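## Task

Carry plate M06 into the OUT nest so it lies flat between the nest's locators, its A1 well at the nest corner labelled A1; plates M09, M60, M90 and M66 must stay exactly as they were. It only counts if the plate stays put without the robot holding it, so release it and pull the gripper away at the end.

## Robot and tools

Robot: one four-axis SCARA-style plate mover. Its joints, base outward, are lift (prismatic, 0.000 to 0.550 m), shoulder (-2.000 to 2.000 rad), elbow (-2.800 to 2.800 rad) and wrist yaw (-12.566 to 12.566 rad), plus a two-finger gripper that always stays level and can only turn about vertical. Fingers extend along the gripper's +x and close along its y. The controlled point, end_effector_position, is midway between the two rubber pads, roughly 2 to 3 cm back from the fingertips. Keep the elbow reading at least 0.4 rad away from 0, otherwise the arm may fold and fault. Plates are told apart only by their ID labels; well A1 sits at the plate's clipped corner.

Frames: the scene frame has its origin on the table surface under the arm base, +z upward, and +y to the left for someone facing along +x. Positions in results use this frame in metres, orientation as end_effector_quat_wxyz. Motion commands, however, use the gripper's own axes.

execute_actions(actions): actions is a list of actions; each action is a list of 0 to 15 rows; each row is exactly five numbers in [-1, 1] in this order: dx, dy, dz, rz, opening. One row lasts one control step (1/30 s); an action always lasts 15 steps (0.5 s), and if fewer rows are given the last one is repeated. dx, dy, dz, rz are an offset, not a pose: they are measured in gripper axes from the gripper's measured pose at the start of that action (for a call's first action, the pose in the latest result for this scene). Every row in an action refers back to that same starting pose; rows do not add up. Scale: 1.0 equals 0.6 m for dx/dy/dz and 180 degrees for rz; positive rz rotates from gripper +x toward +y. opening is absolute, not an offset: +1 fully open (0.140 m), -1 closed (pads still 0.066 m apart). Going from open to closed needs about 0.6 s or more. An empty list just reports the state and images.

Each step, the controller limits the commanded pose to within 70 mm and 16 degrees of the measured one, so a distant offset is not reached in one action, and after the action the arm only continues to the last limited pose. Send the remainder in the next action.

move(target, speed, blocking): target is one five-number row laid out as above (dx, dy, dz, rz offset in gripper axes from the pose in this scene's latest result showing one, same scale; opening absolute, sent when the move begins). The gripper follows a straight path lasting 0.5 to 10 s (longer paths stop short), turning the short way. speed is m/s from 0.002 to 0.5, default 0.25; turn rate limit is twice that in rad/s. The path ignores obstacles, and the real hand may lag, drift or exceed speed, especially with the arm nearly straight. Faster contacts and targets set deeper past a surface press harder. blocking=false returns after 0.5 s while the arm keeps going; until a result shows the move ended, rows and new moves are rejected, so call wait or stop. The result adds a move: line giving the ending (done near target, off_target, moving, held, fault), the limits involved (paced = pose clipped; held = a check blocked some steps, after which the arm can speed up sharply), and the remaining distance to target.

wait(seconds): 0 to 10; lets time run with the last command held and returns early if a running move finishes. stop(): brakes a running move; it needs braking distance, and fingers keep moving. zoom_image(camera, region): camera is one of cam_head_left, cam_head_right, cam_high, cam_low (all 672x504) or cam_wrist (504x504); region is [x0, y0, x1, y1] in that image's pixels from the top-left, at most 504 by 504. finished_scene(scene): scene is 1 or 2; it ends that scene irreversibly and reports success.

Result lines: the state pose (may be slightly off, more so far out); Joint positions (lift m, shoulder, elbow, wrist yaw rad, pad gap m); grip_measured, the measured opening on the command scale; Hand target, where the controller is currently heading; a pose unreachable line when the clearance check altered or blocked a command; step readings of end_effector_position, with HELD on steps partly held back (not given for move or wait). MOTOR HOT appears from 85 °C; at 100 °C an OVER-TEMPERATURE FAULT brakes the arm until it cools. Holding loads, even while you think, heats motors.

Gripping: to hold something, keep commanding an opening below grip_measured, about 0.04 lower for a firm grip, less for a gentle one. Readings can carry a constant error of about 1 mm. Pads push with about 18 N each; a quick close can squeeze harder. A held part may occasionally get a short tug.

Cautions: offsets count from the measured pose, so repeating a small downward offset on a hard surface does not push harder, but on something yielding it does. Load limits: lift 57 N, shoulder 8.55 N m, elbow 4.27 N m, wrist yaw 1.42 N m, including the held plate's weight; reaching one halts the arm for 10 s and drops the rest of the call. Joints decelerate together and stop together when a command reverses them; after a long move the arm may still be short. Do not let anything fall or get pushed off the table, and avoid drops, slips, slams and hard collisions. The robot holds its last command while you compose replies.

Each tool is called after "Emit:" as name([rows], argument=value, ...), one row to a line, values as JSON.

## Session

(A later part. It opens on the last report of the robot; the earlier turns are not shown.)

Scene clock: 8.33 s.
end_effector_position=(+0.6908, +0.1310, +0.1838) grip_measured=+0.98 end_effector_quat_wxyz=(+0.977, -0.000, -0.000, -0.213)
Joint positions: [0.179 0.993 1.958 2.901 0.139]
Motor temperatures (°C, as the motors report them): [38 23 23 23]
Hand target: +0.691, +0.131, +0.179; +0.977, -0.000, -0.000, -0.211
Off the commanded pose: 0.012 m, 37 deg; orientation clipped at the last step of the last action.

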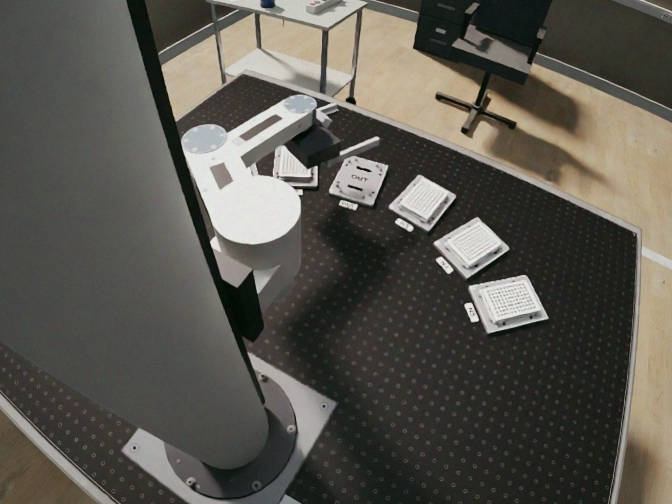

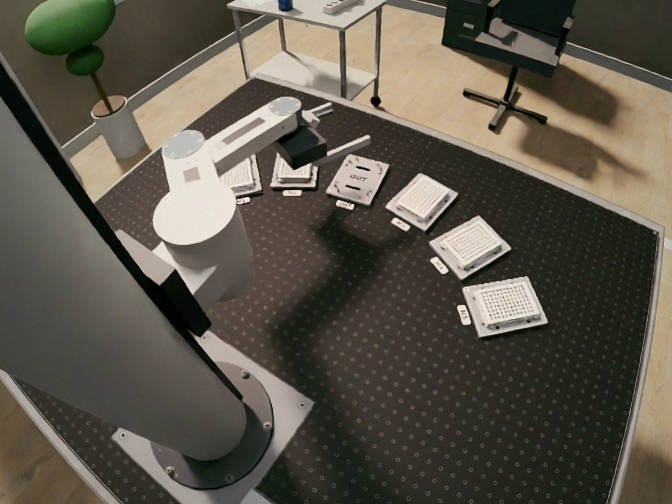

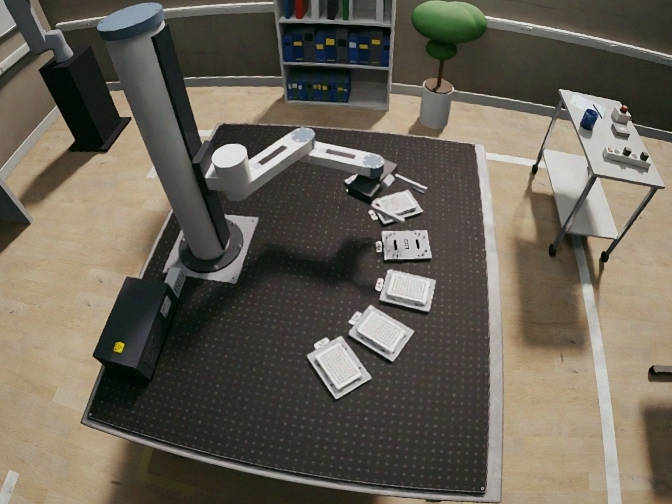

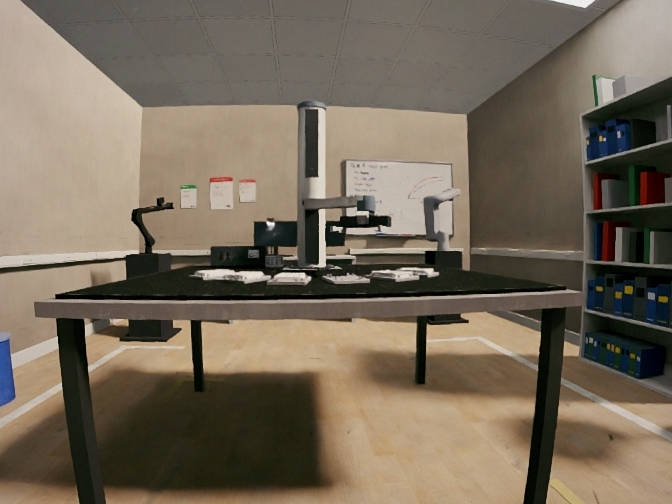

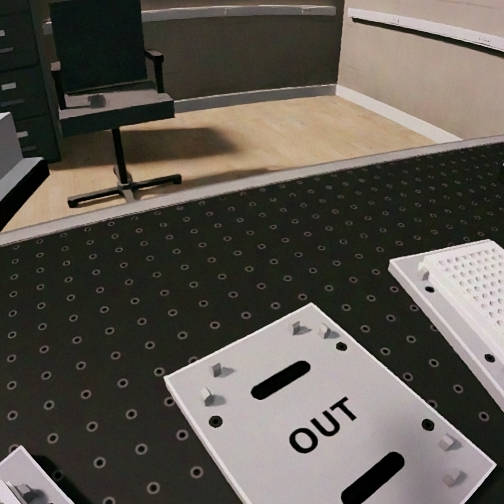

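Emit:
wait(seconds=0)

Scene clock: 8.70 s.
end_effector_position=(+0.6909, +0.1308, +0.1789) grip_measured=+0.98 end_effector_quat_wxyz=(+0.977, -0.000, -0.000, -0.212)
Joint positions: [0.174 0.993 1.956 2.907 0.139]
Motor temperatures (°C, as the motors report them): [38 23 23 23]
Hand target: +0.691, +0.131, +0.179; +0.977, -0.000, -0.000, -0.211
Off the commanded pose: 0.011 m, 37 deg; orientation clipped at the last step of the last action.

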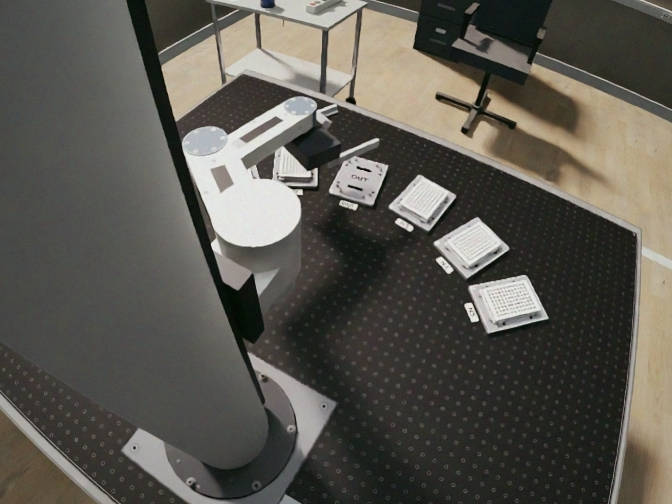

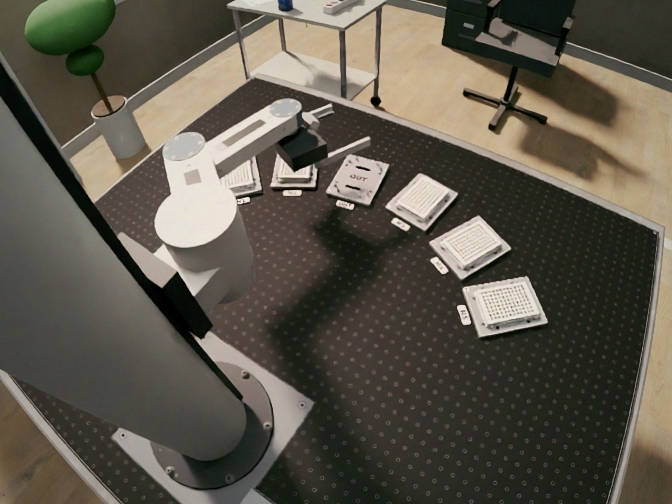

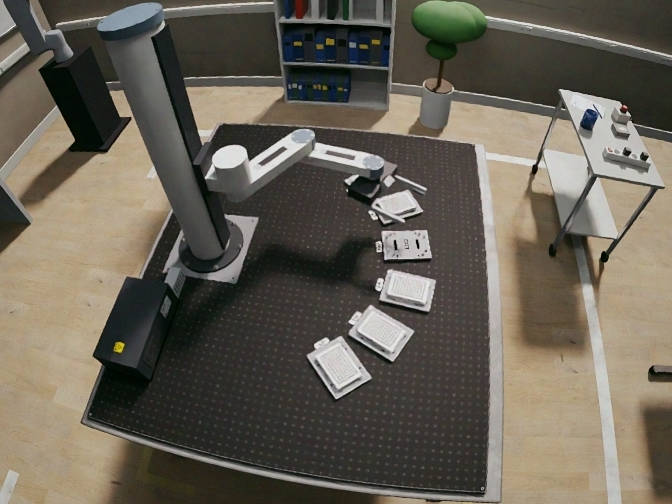

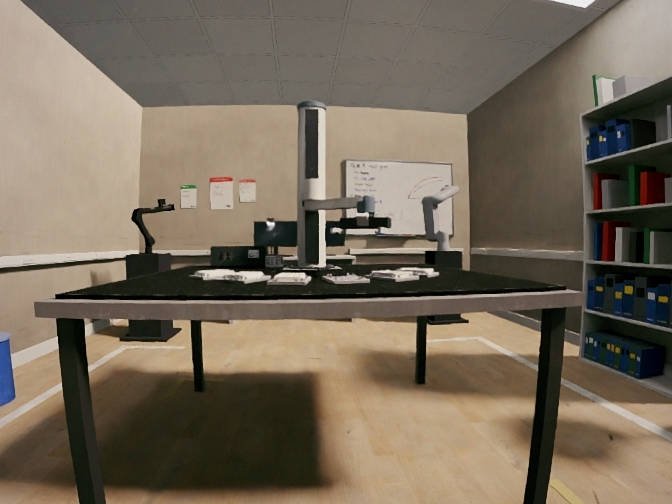

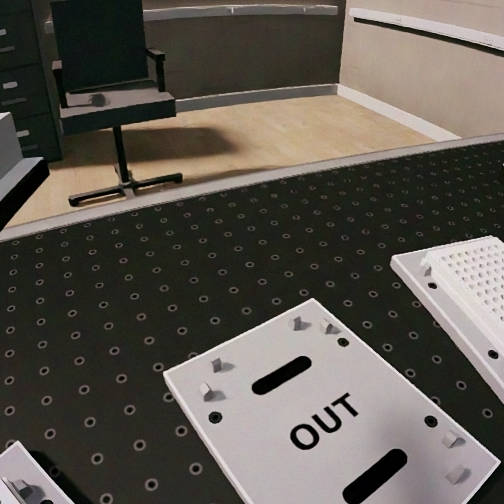

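Emit:
zoom_image(camera="cam_wrist", region=[155, 345, 245, 435])

Emit:
zoom_image(camera="cam_wrist", region=[275, 290, 365, 360])

Emit:
zoom_image(camera="cam_wrist", region=[414, 405, 504, 495])

Emit:
zoom_image(camera="cam_wrist", region=[0, 430, 84, 504])

Region (155, 345, 245, 435) of cam_wrist's 504x504 image, scaled by 5.600, with more detail than that image has.

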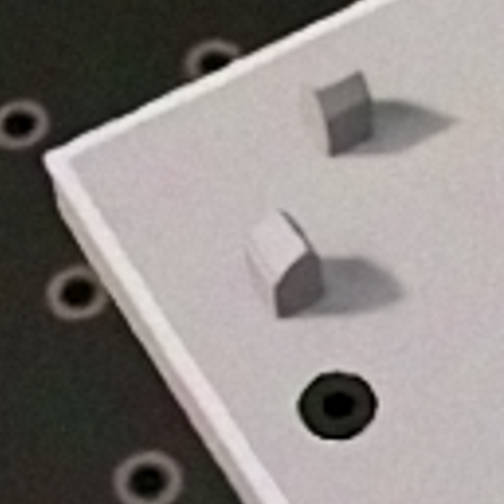

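Region (275, 290, 365, 360) of cam_wrist's 504x504 image, scaled by 5.600, with more detail than that image has.

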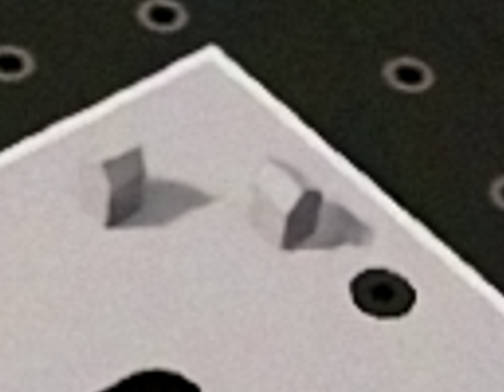

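Region (414, 405, 504, 495) of cam_wrist's 504x504 image, scaled by 5.600, with more detail than that image has.

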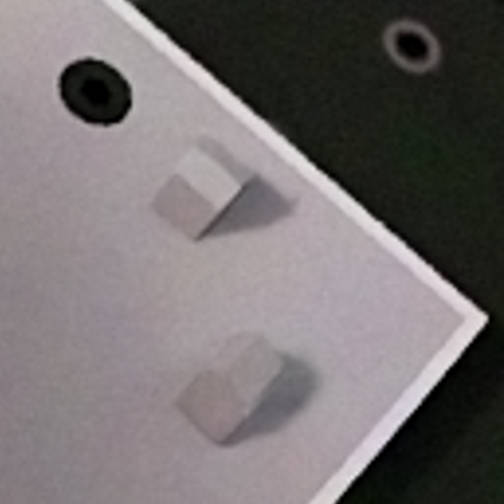

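Region (0, 430, 84, 504) of cam_wrist's 504x504 image, scaled by 6.000, with more detail than that image has; it fills the top 444 rows of this view, and the rest is white.

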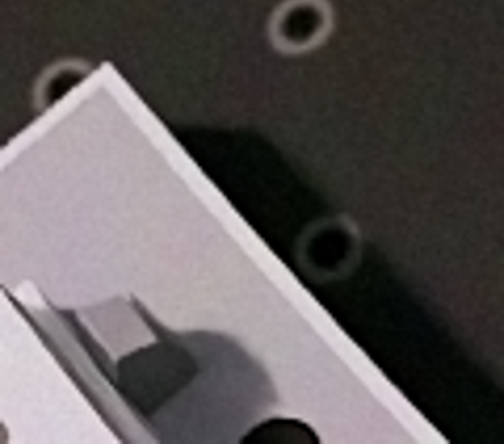

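Emit:
execute_actions([
  [[0.0226,0.0074,-0.0187,0.3333,1],[0.0226,0.0074,-0.0187,0.3333,1],[0.0231,0.0076,-0.0195,0.3333,1],[0.0237,0.0082,-0.022,0.3333,1],[0.0242,0.0088,-0.0261,0.3333,1],[0.0239,0.0091,-0.0308,0.3333,1],[0.0225,0.0088,-0.0359,0.3333,1],[0.0198,0.0081,-0.0409,0.3333,1],[0.0162,0.0070,-0.046,0.3333,1],[0.0112,0.0053,-0.0511,0.3333,1],[0.0048,0.0027,-0.0561,0.3333,1],[-0.0022,-0.0001,-0.0612,0.3333,1],[-0.0100,-0.0034,-0.0663,0.3333,1],[-0.0197,-0.0077,-0.0713,0.3333,1],[-0.0302,-0.0128,-0.1648,0.3333,1]],
])

Scene clock: 10.40 s.
end_effector_position=(+0.6840, +0.1316, +0.1408) grip_measured=+0.98 end_effector_quat_wxyz=(+0.985, -0.000, -0.000, +0.175)
Joint positions: [0.136 0.883 1.671 4.08  0.139]
Motor temperatures (°C, as the motors report them): [38 23 23 23]
Hand target: +0.673, +0.131, +0.081; +0.968, -0.000, -0.000, +0.253
Off the commanded pose: 0.062 m, 15 deg; orientation clipped at the last step of the last action.
Step readings (end_effector_position):
0: (+0.6909, +0.1308, +0.1789)
1: (+0.6910, +0.1309, +0.1789)
2: (+0.6919, +0.1315, +0.1783)
4: (+0.6959, +0.1317, +0.1741)
8: (+0.7011, +0.1309, +0.1620)
15: end_effector_position above

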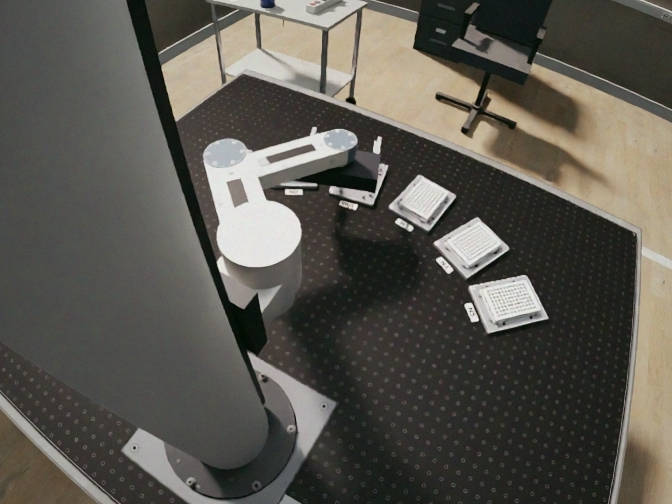

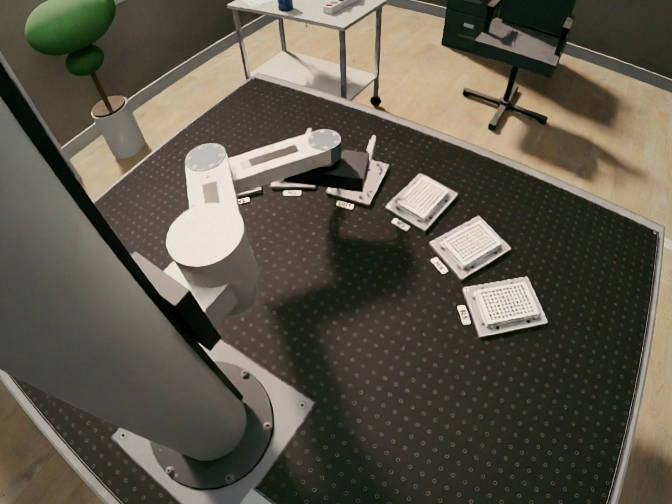

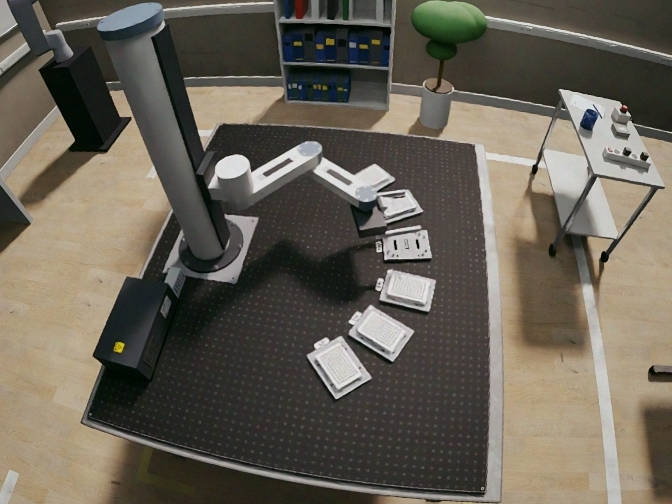

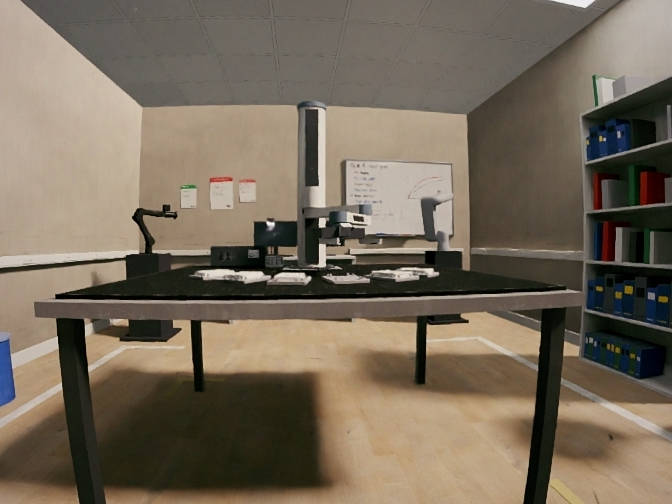

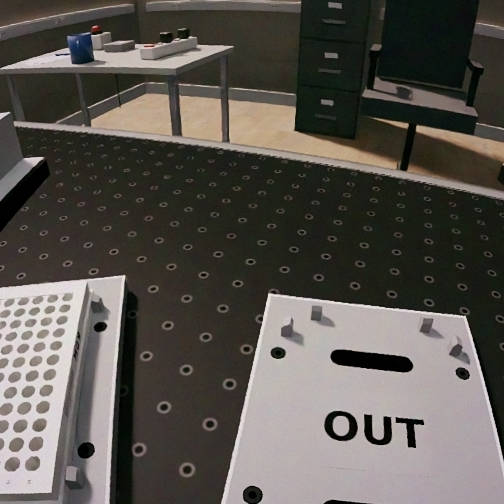

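Emit:
zoom_image(camera="cam_wrist", region=[40, 300, 130, 420])

Region (40, 300, 130, 420) of cam_wrist's 504x504 image, scaled by 4.200, with more detail than that image has; it fills the left 378 columns of this view, and the rest is white.

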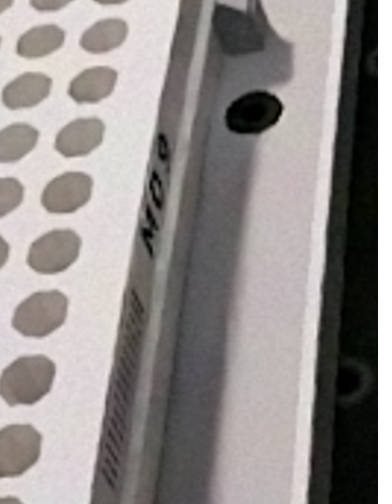

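Emit:
zoom_image(camera="cam_wrist", region=[62, 325, 97, 365])

Region (62, 325, 97, 365) of cam_wrist's 504x504 image, scaled by 12.600, with more detail than that image has; it fills the left 441 columns of this view, and the rest is white.

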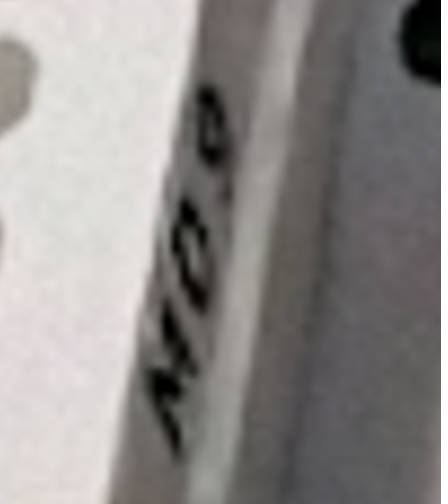

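Emit:
wait(seconds=0)

Scene clock: 10.67 s.
end_effector_position=(+0.6730, +0.1313, +0.0841) grip_measured=+0.98 end_effector_quat_wxyz=(+0.968, -0.000, -0.000, +0.252)
Joint positions: [0.079 0.846 1.639 4.307 0.139]
Motor temperatures (°C, as the motors report them): [38 23 23 23]
Hand target: +0.673, +0.131, +0.081; +0.968, -0.000, -0.000, +0.253
Off the commanded pose: 0.004 m, 6 deg; orientation clipped at the last step of the last action.

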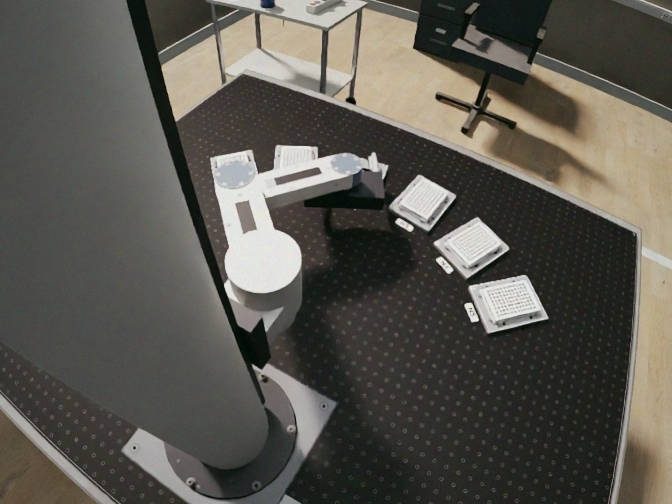

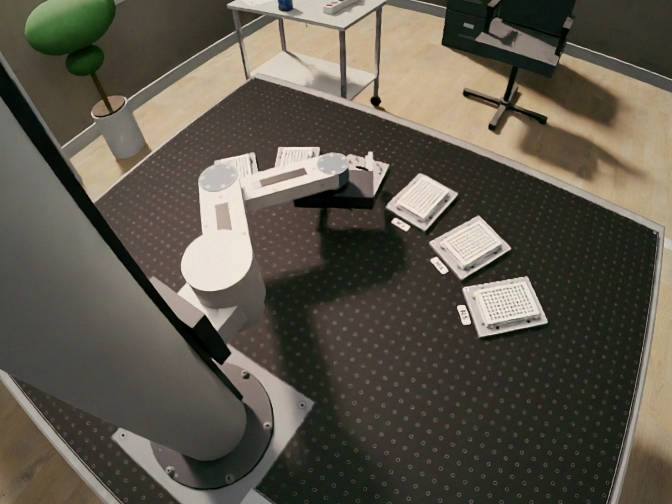

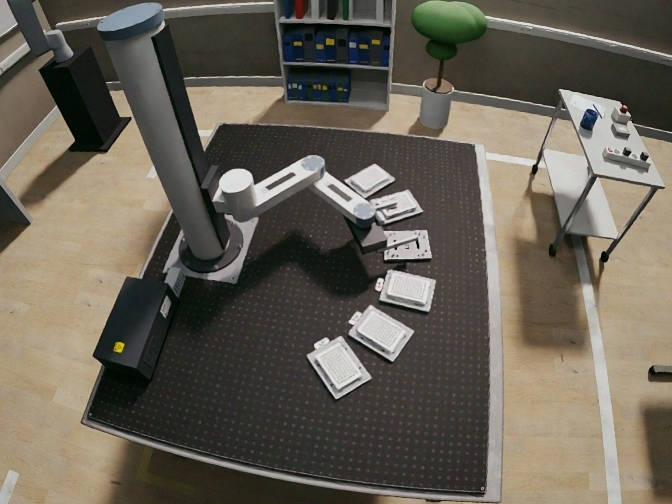

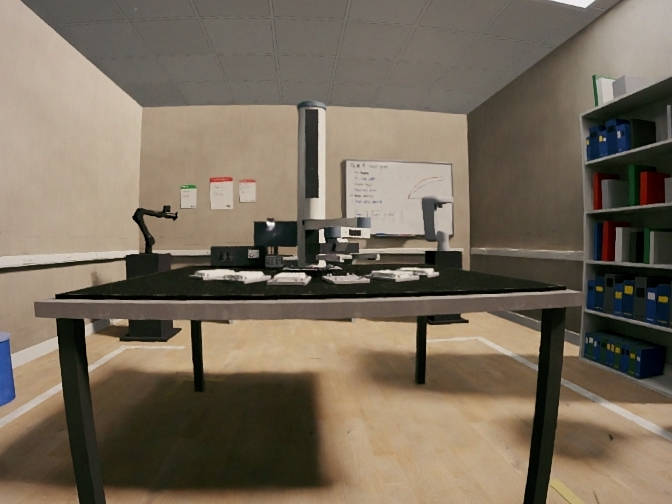

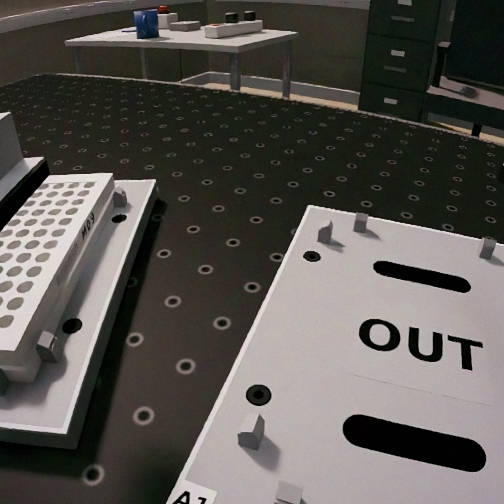

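Emit:
zoom_image(camera="cam_wrist", region=[65, 200, 115, 250])

Region (65, 200, 115, 250) of cam_wrist's 504x504 image, scaled by 10.080, with more detail than that image has.

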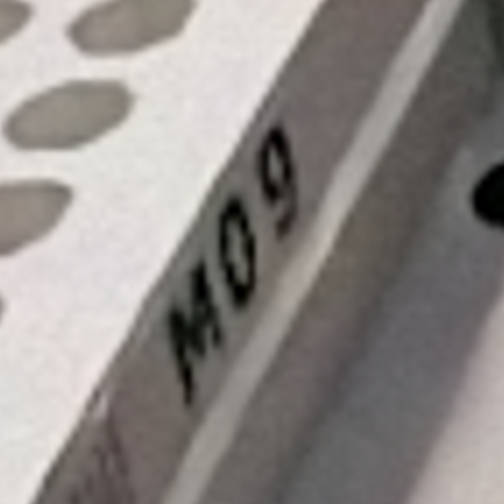

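Emit:
wait(seconds=0)

Scene clock: 13.07 s.
end_effector_position=(+0.6728, +0.1312, +0.0807) grip_measured=+0.98 end_effector_quat_wxyz=(+0.968, -0.000, -0.000, +0.252)
Joint positions: [0.076 0.846 1.638 4.31  0.139]
Motor temperatures (°C, as the motors report them): [38 23 23 23]
Hand target: +0.673, +0.131, +0.081; +0.968, -0.000, -0.000, +0.253
Off the commanded pose: 0.002 m, 6 deg; orientation clipped at the last step of the last action.

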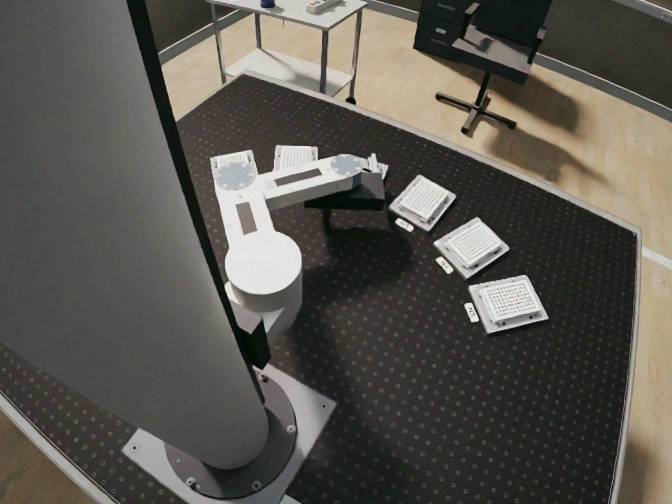

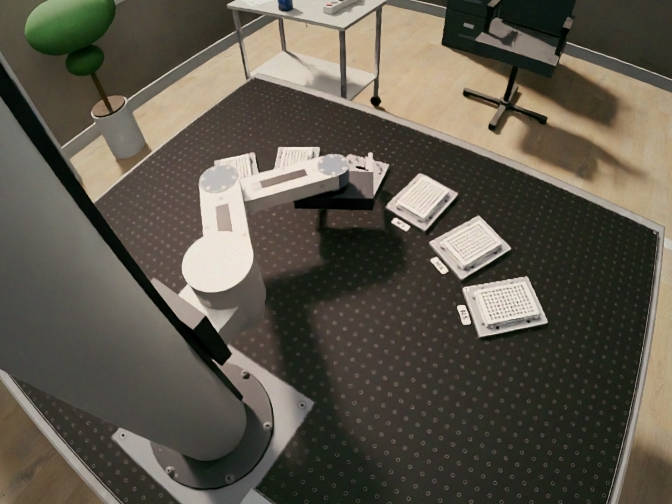

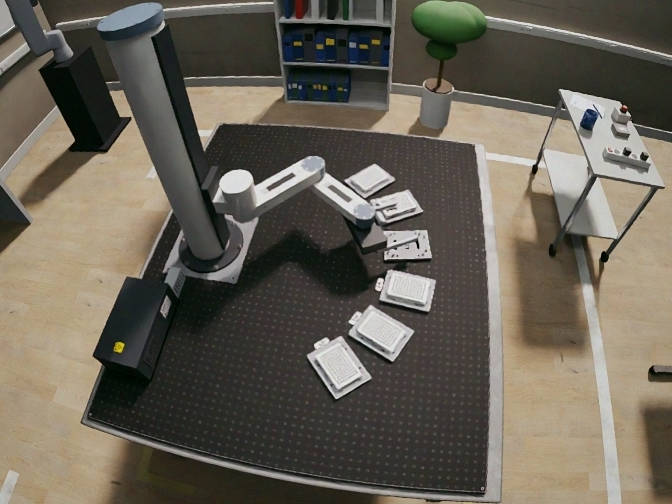

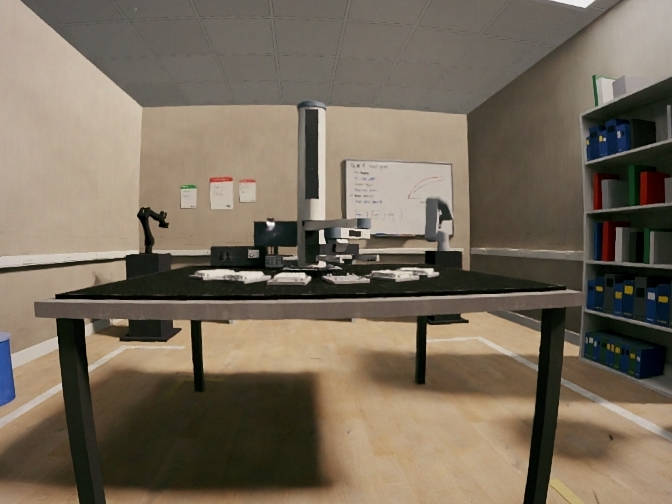

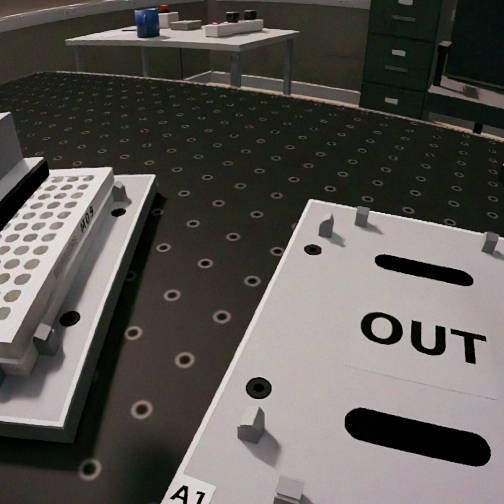

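Emit:
zoom_image(camera="cam_wrist", region=[220, 370, 300, 460])

Emit:
zoom_image(camera="cam_wrist", region=[295, 190, 385, 265])

Emit:
zoom_image(camera="cam_wrist", region=[454, 215, 504, 265])

Emit:
zoom_image(camera="cam_wrist", region=[0, 300, 100, 400])

Emit:
zoom_image(camera="cam_wrist", region=[85, 155, 165, 225])

Region (220, 370, 300, 460) of cam_wrist's 504x504 image, scaled by 5.600, with more detail than that image has.

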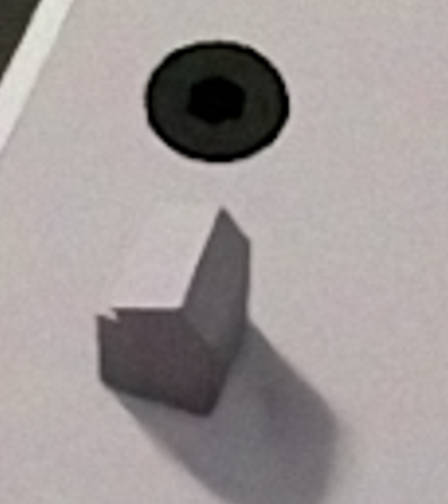

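Region (295, 190, 385, 265) of cam_wrist's 504x504 image, scaled by 5.600, with more detail than that image has.

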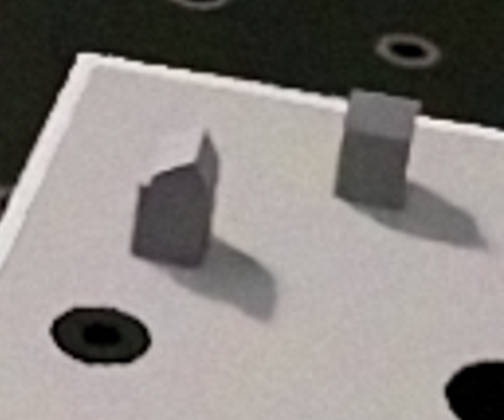

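Region (454, 215, 504, 265) of cam_wrist's 504x504 image, scaled by 10.080, with more detail than that image has.

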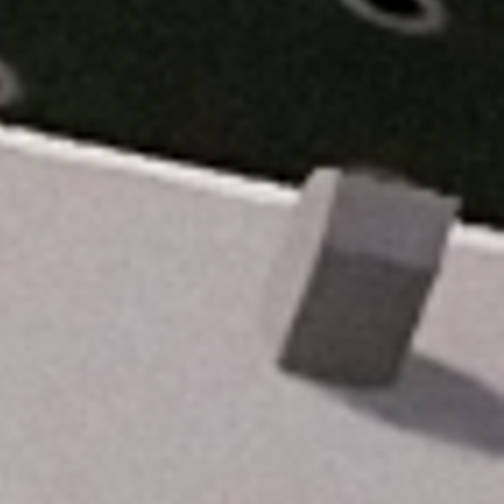

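Region (0, 300, 100, 400) of cam_wrist's 504x504 image, scaled by 5.040, with more detail than that image has.

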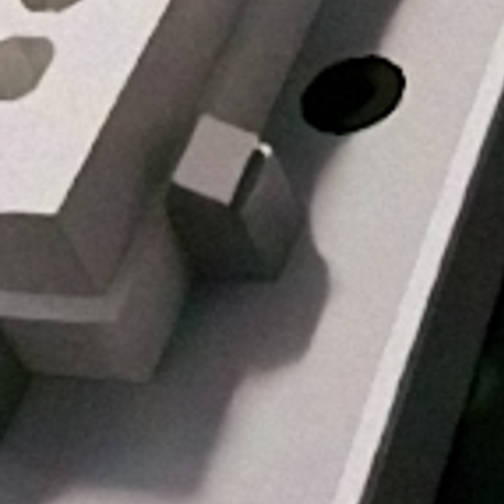

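Region (85, 155, 165, 225) of cam_wrist's 504x504 image, scaled by 6.300, with more detail than that image has; it fills the top 441 rows of this view, and the rest is white.

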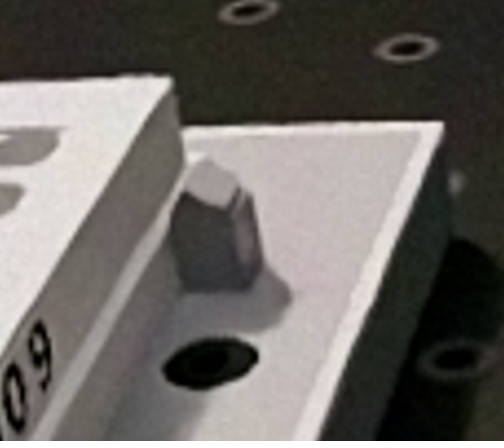

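Emit:
execute_actions([
  [[-0.0704,-0.1250,-0.01,-0.0654,1],[-0.0704,-0.1250,-0.01,-0.0654,1],[-0.0722,-0.1276,-0.01,-0.0670,1],[-0.0781,-0.1360,-0.01,-0.0720,1],[-0.0879,-0.1492,-0.01,-0.0800,1],[-0.1013,-0.1666,-0.01,-0.0908,1],[-0.1167,-0.1851,-0.01,-0.1027,1],[-0.1326,-0.2032,-0.01,-0.1147,1],[-0.1491,-0.2206,-0.01,-0.1266,1],[-0.1659,-0.2375,-0.01,-0.1385,1],[-0.1833,-0.2536,-0.01,-0.1505,1],[-0.2011,-0.2692,-0.01,-0.1624,1],[-0.2194,-0.2841,-0.01,-0.1743,1],[-0.2379,-0.2982,-0.01,-0.1863,1],[-0.2569,-0.3117,-0.01,-0.1982,1]],
])

Scene clock: 15.23 s.
end_effector_position=(+0.6417, -0.0749, +0.0747) grip_measured=+0.98 end_effector_quat_wxyz=(+1.000, -0.000, -0.000, -0.012)
Joint positions: [0.07  0.568 1.39  4.301 0.139]
Motor temperatures (°C, as the motors report them): [38 23 23 23]
Hand target: +0.628, -0.105, +0.075; +0.998, -0.000, -0.000, -0.056
Off the commanded pose: 0.035 m, 5 deg.
Step readings (end_effector_position):
0: (+0.6728, +0.1312, +0.0807)
1: (+0.6728, +0.1311, +0.0807)
2: (+0.6729, +0.1265, +0.0804)
4: (+0.6729, +0.0949, +0.0780)
8: (+0.6678, +0.0259, +0.0748)
15: end_effector_position above

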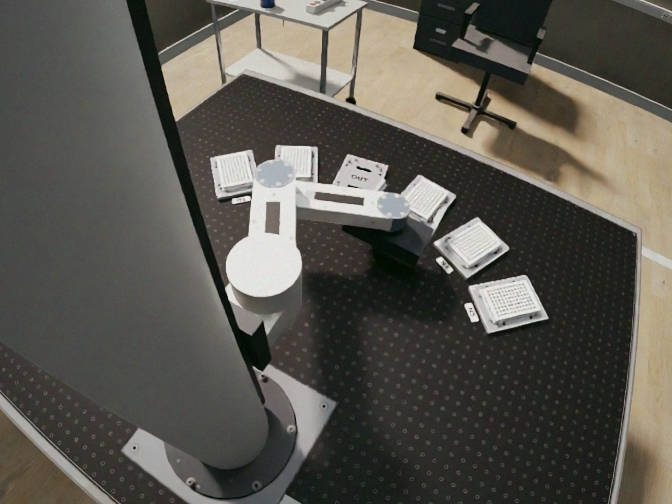

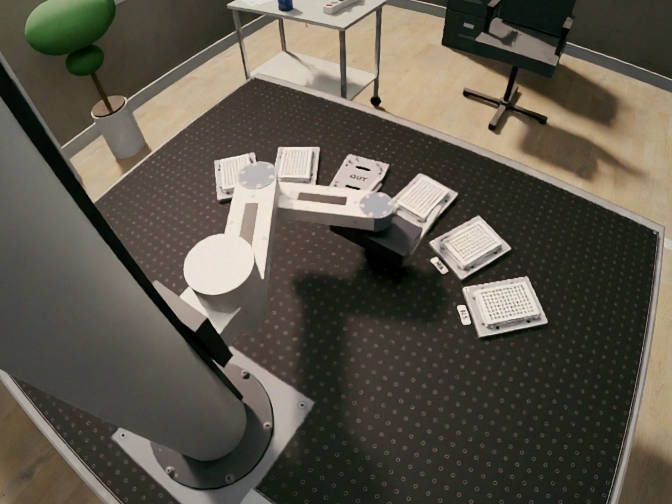

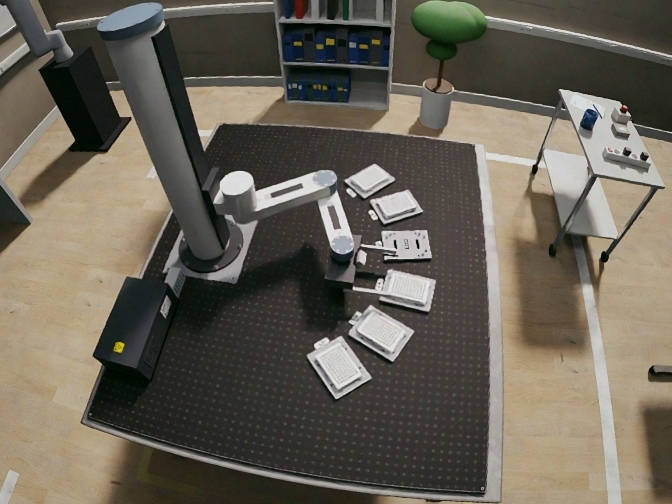

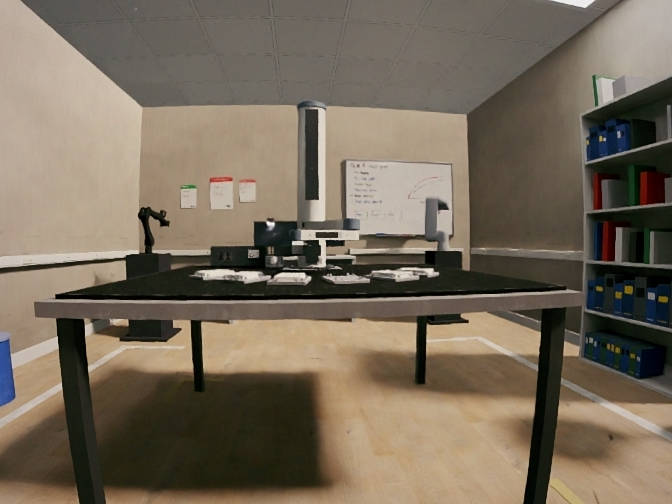

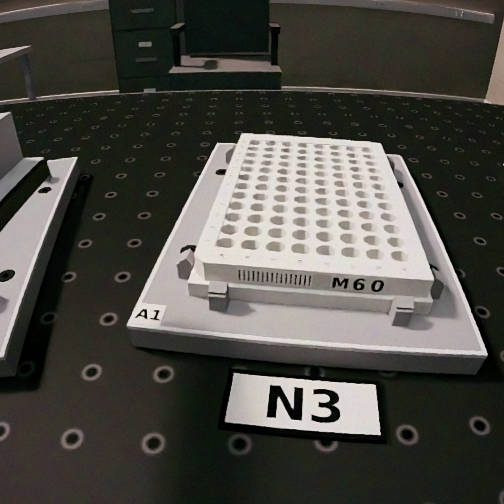

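Emit:
execute_actions([
  [[-0.2422,-0.3092,-0.0145,-0.2201,1]],
])

Scene clock: 16.20 s.
end_effector_position=(+0.4908, -0.2529, +0.0662) grip_measured=+0.98 end_effector_quat_wxyz=(+0.930, -0.000, -0.000, -0.369)
Joint positions: [0.061 0.277 1.061 4.191 0.139]
Motor temperatures (°C, as the motors report them): [38 23 23 23]
Hand target: +0.491, -0.256, +0.066; +0.936, -0.000, -0.000, -0.352
Off the commanded pose: 0.004 m, 2 deg.
Step readings (end_effector_position):
0: (+0.6284, -0.1050, +0.0747)
1: (+0.6283, -0.1051, +0.0747)
2: (+0.6258, -0.1083, +0.0745)
4: (+0.6086, -0.1285, +0.0733)
8: (+0.5497, -0.1886, +0.0696)
15: end_effector_position above

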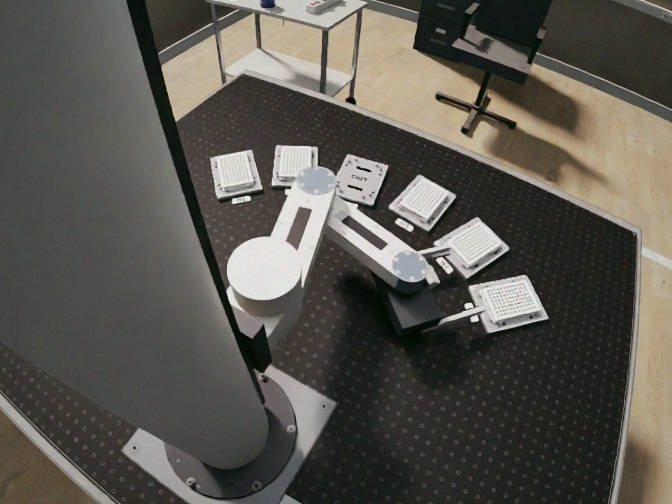

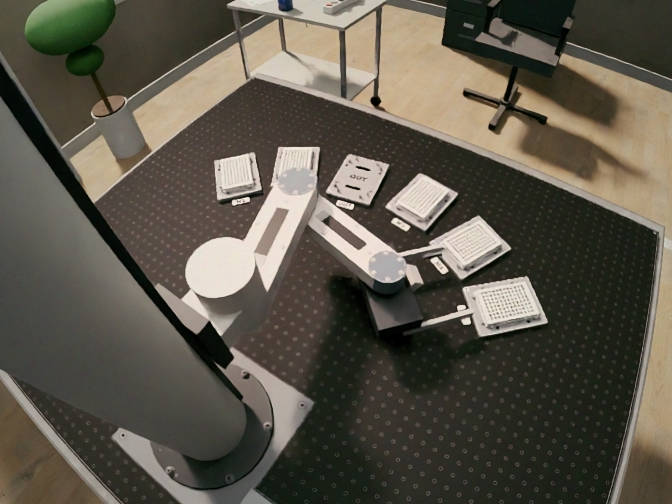

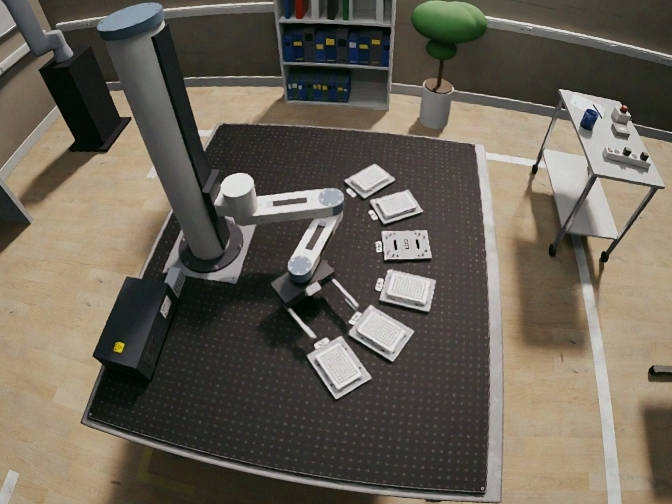

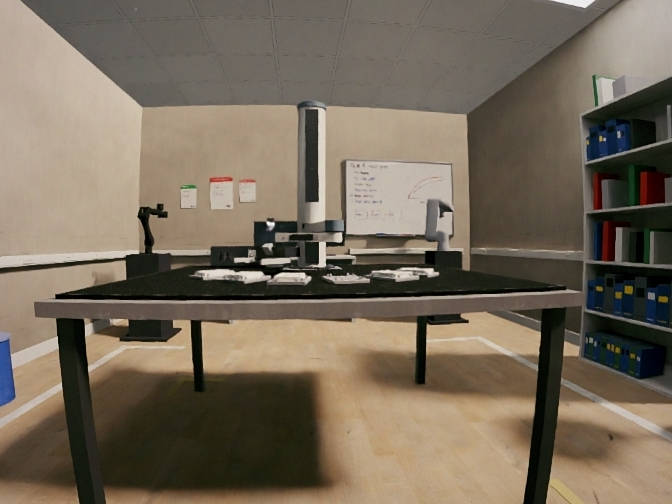

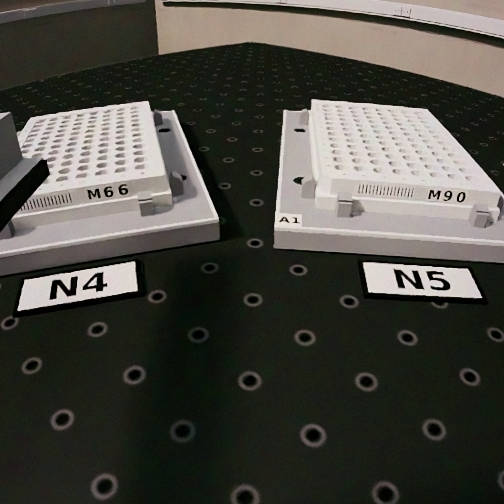

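Emit:
zoom_image(camera="cam_high", region=[340, 158, 400, 203])

Emit:
zoom_image(camera="cam_high", region=[366, 185, 426, 230])

Emit:
zoom_image(camera="cam_high", region=[376, 223, 436, 268])

Emit:
zoom_image(camera="cam_head_left", region=[205, 145, 270, 210])

Region (340, 158, 400, 203) of cam_high's 672x504 image, scaled by 8.400, with more detail than that image has; it fills the top 378 rows of this view, and the rest is white.

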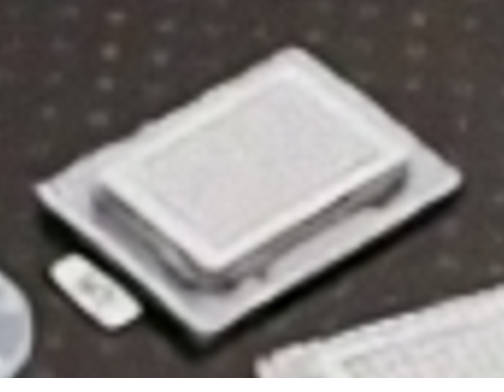

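Region (366, 185, 426, 230) of cam_high's 672x504 image, scaled by 8.400, with more detail than that image has; it fills the top 378 rows of this view, and the rest is white.

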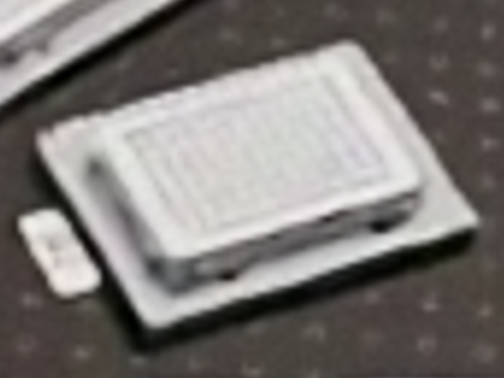

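Region (376, 223, 436, 268) of cam_high's 672x504 image, scaled by 8.400, with more detail than that image has; it fills the top 378 rows of this view, and the rest is white.

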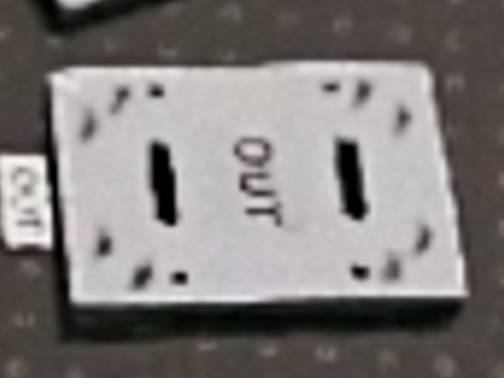

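Region (205, 145, 270, 210) of cam_head_left's 672x504 image, scaled by 7.754, with more detail than that image has.

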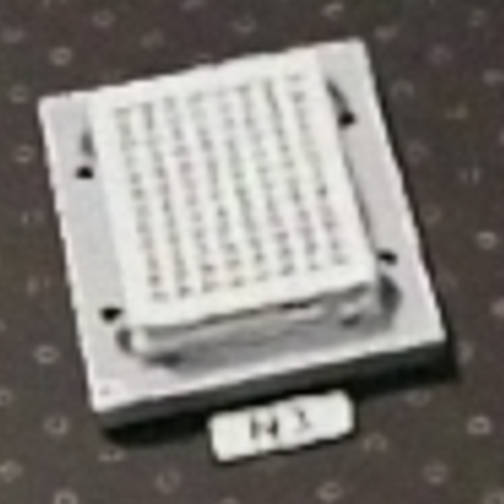

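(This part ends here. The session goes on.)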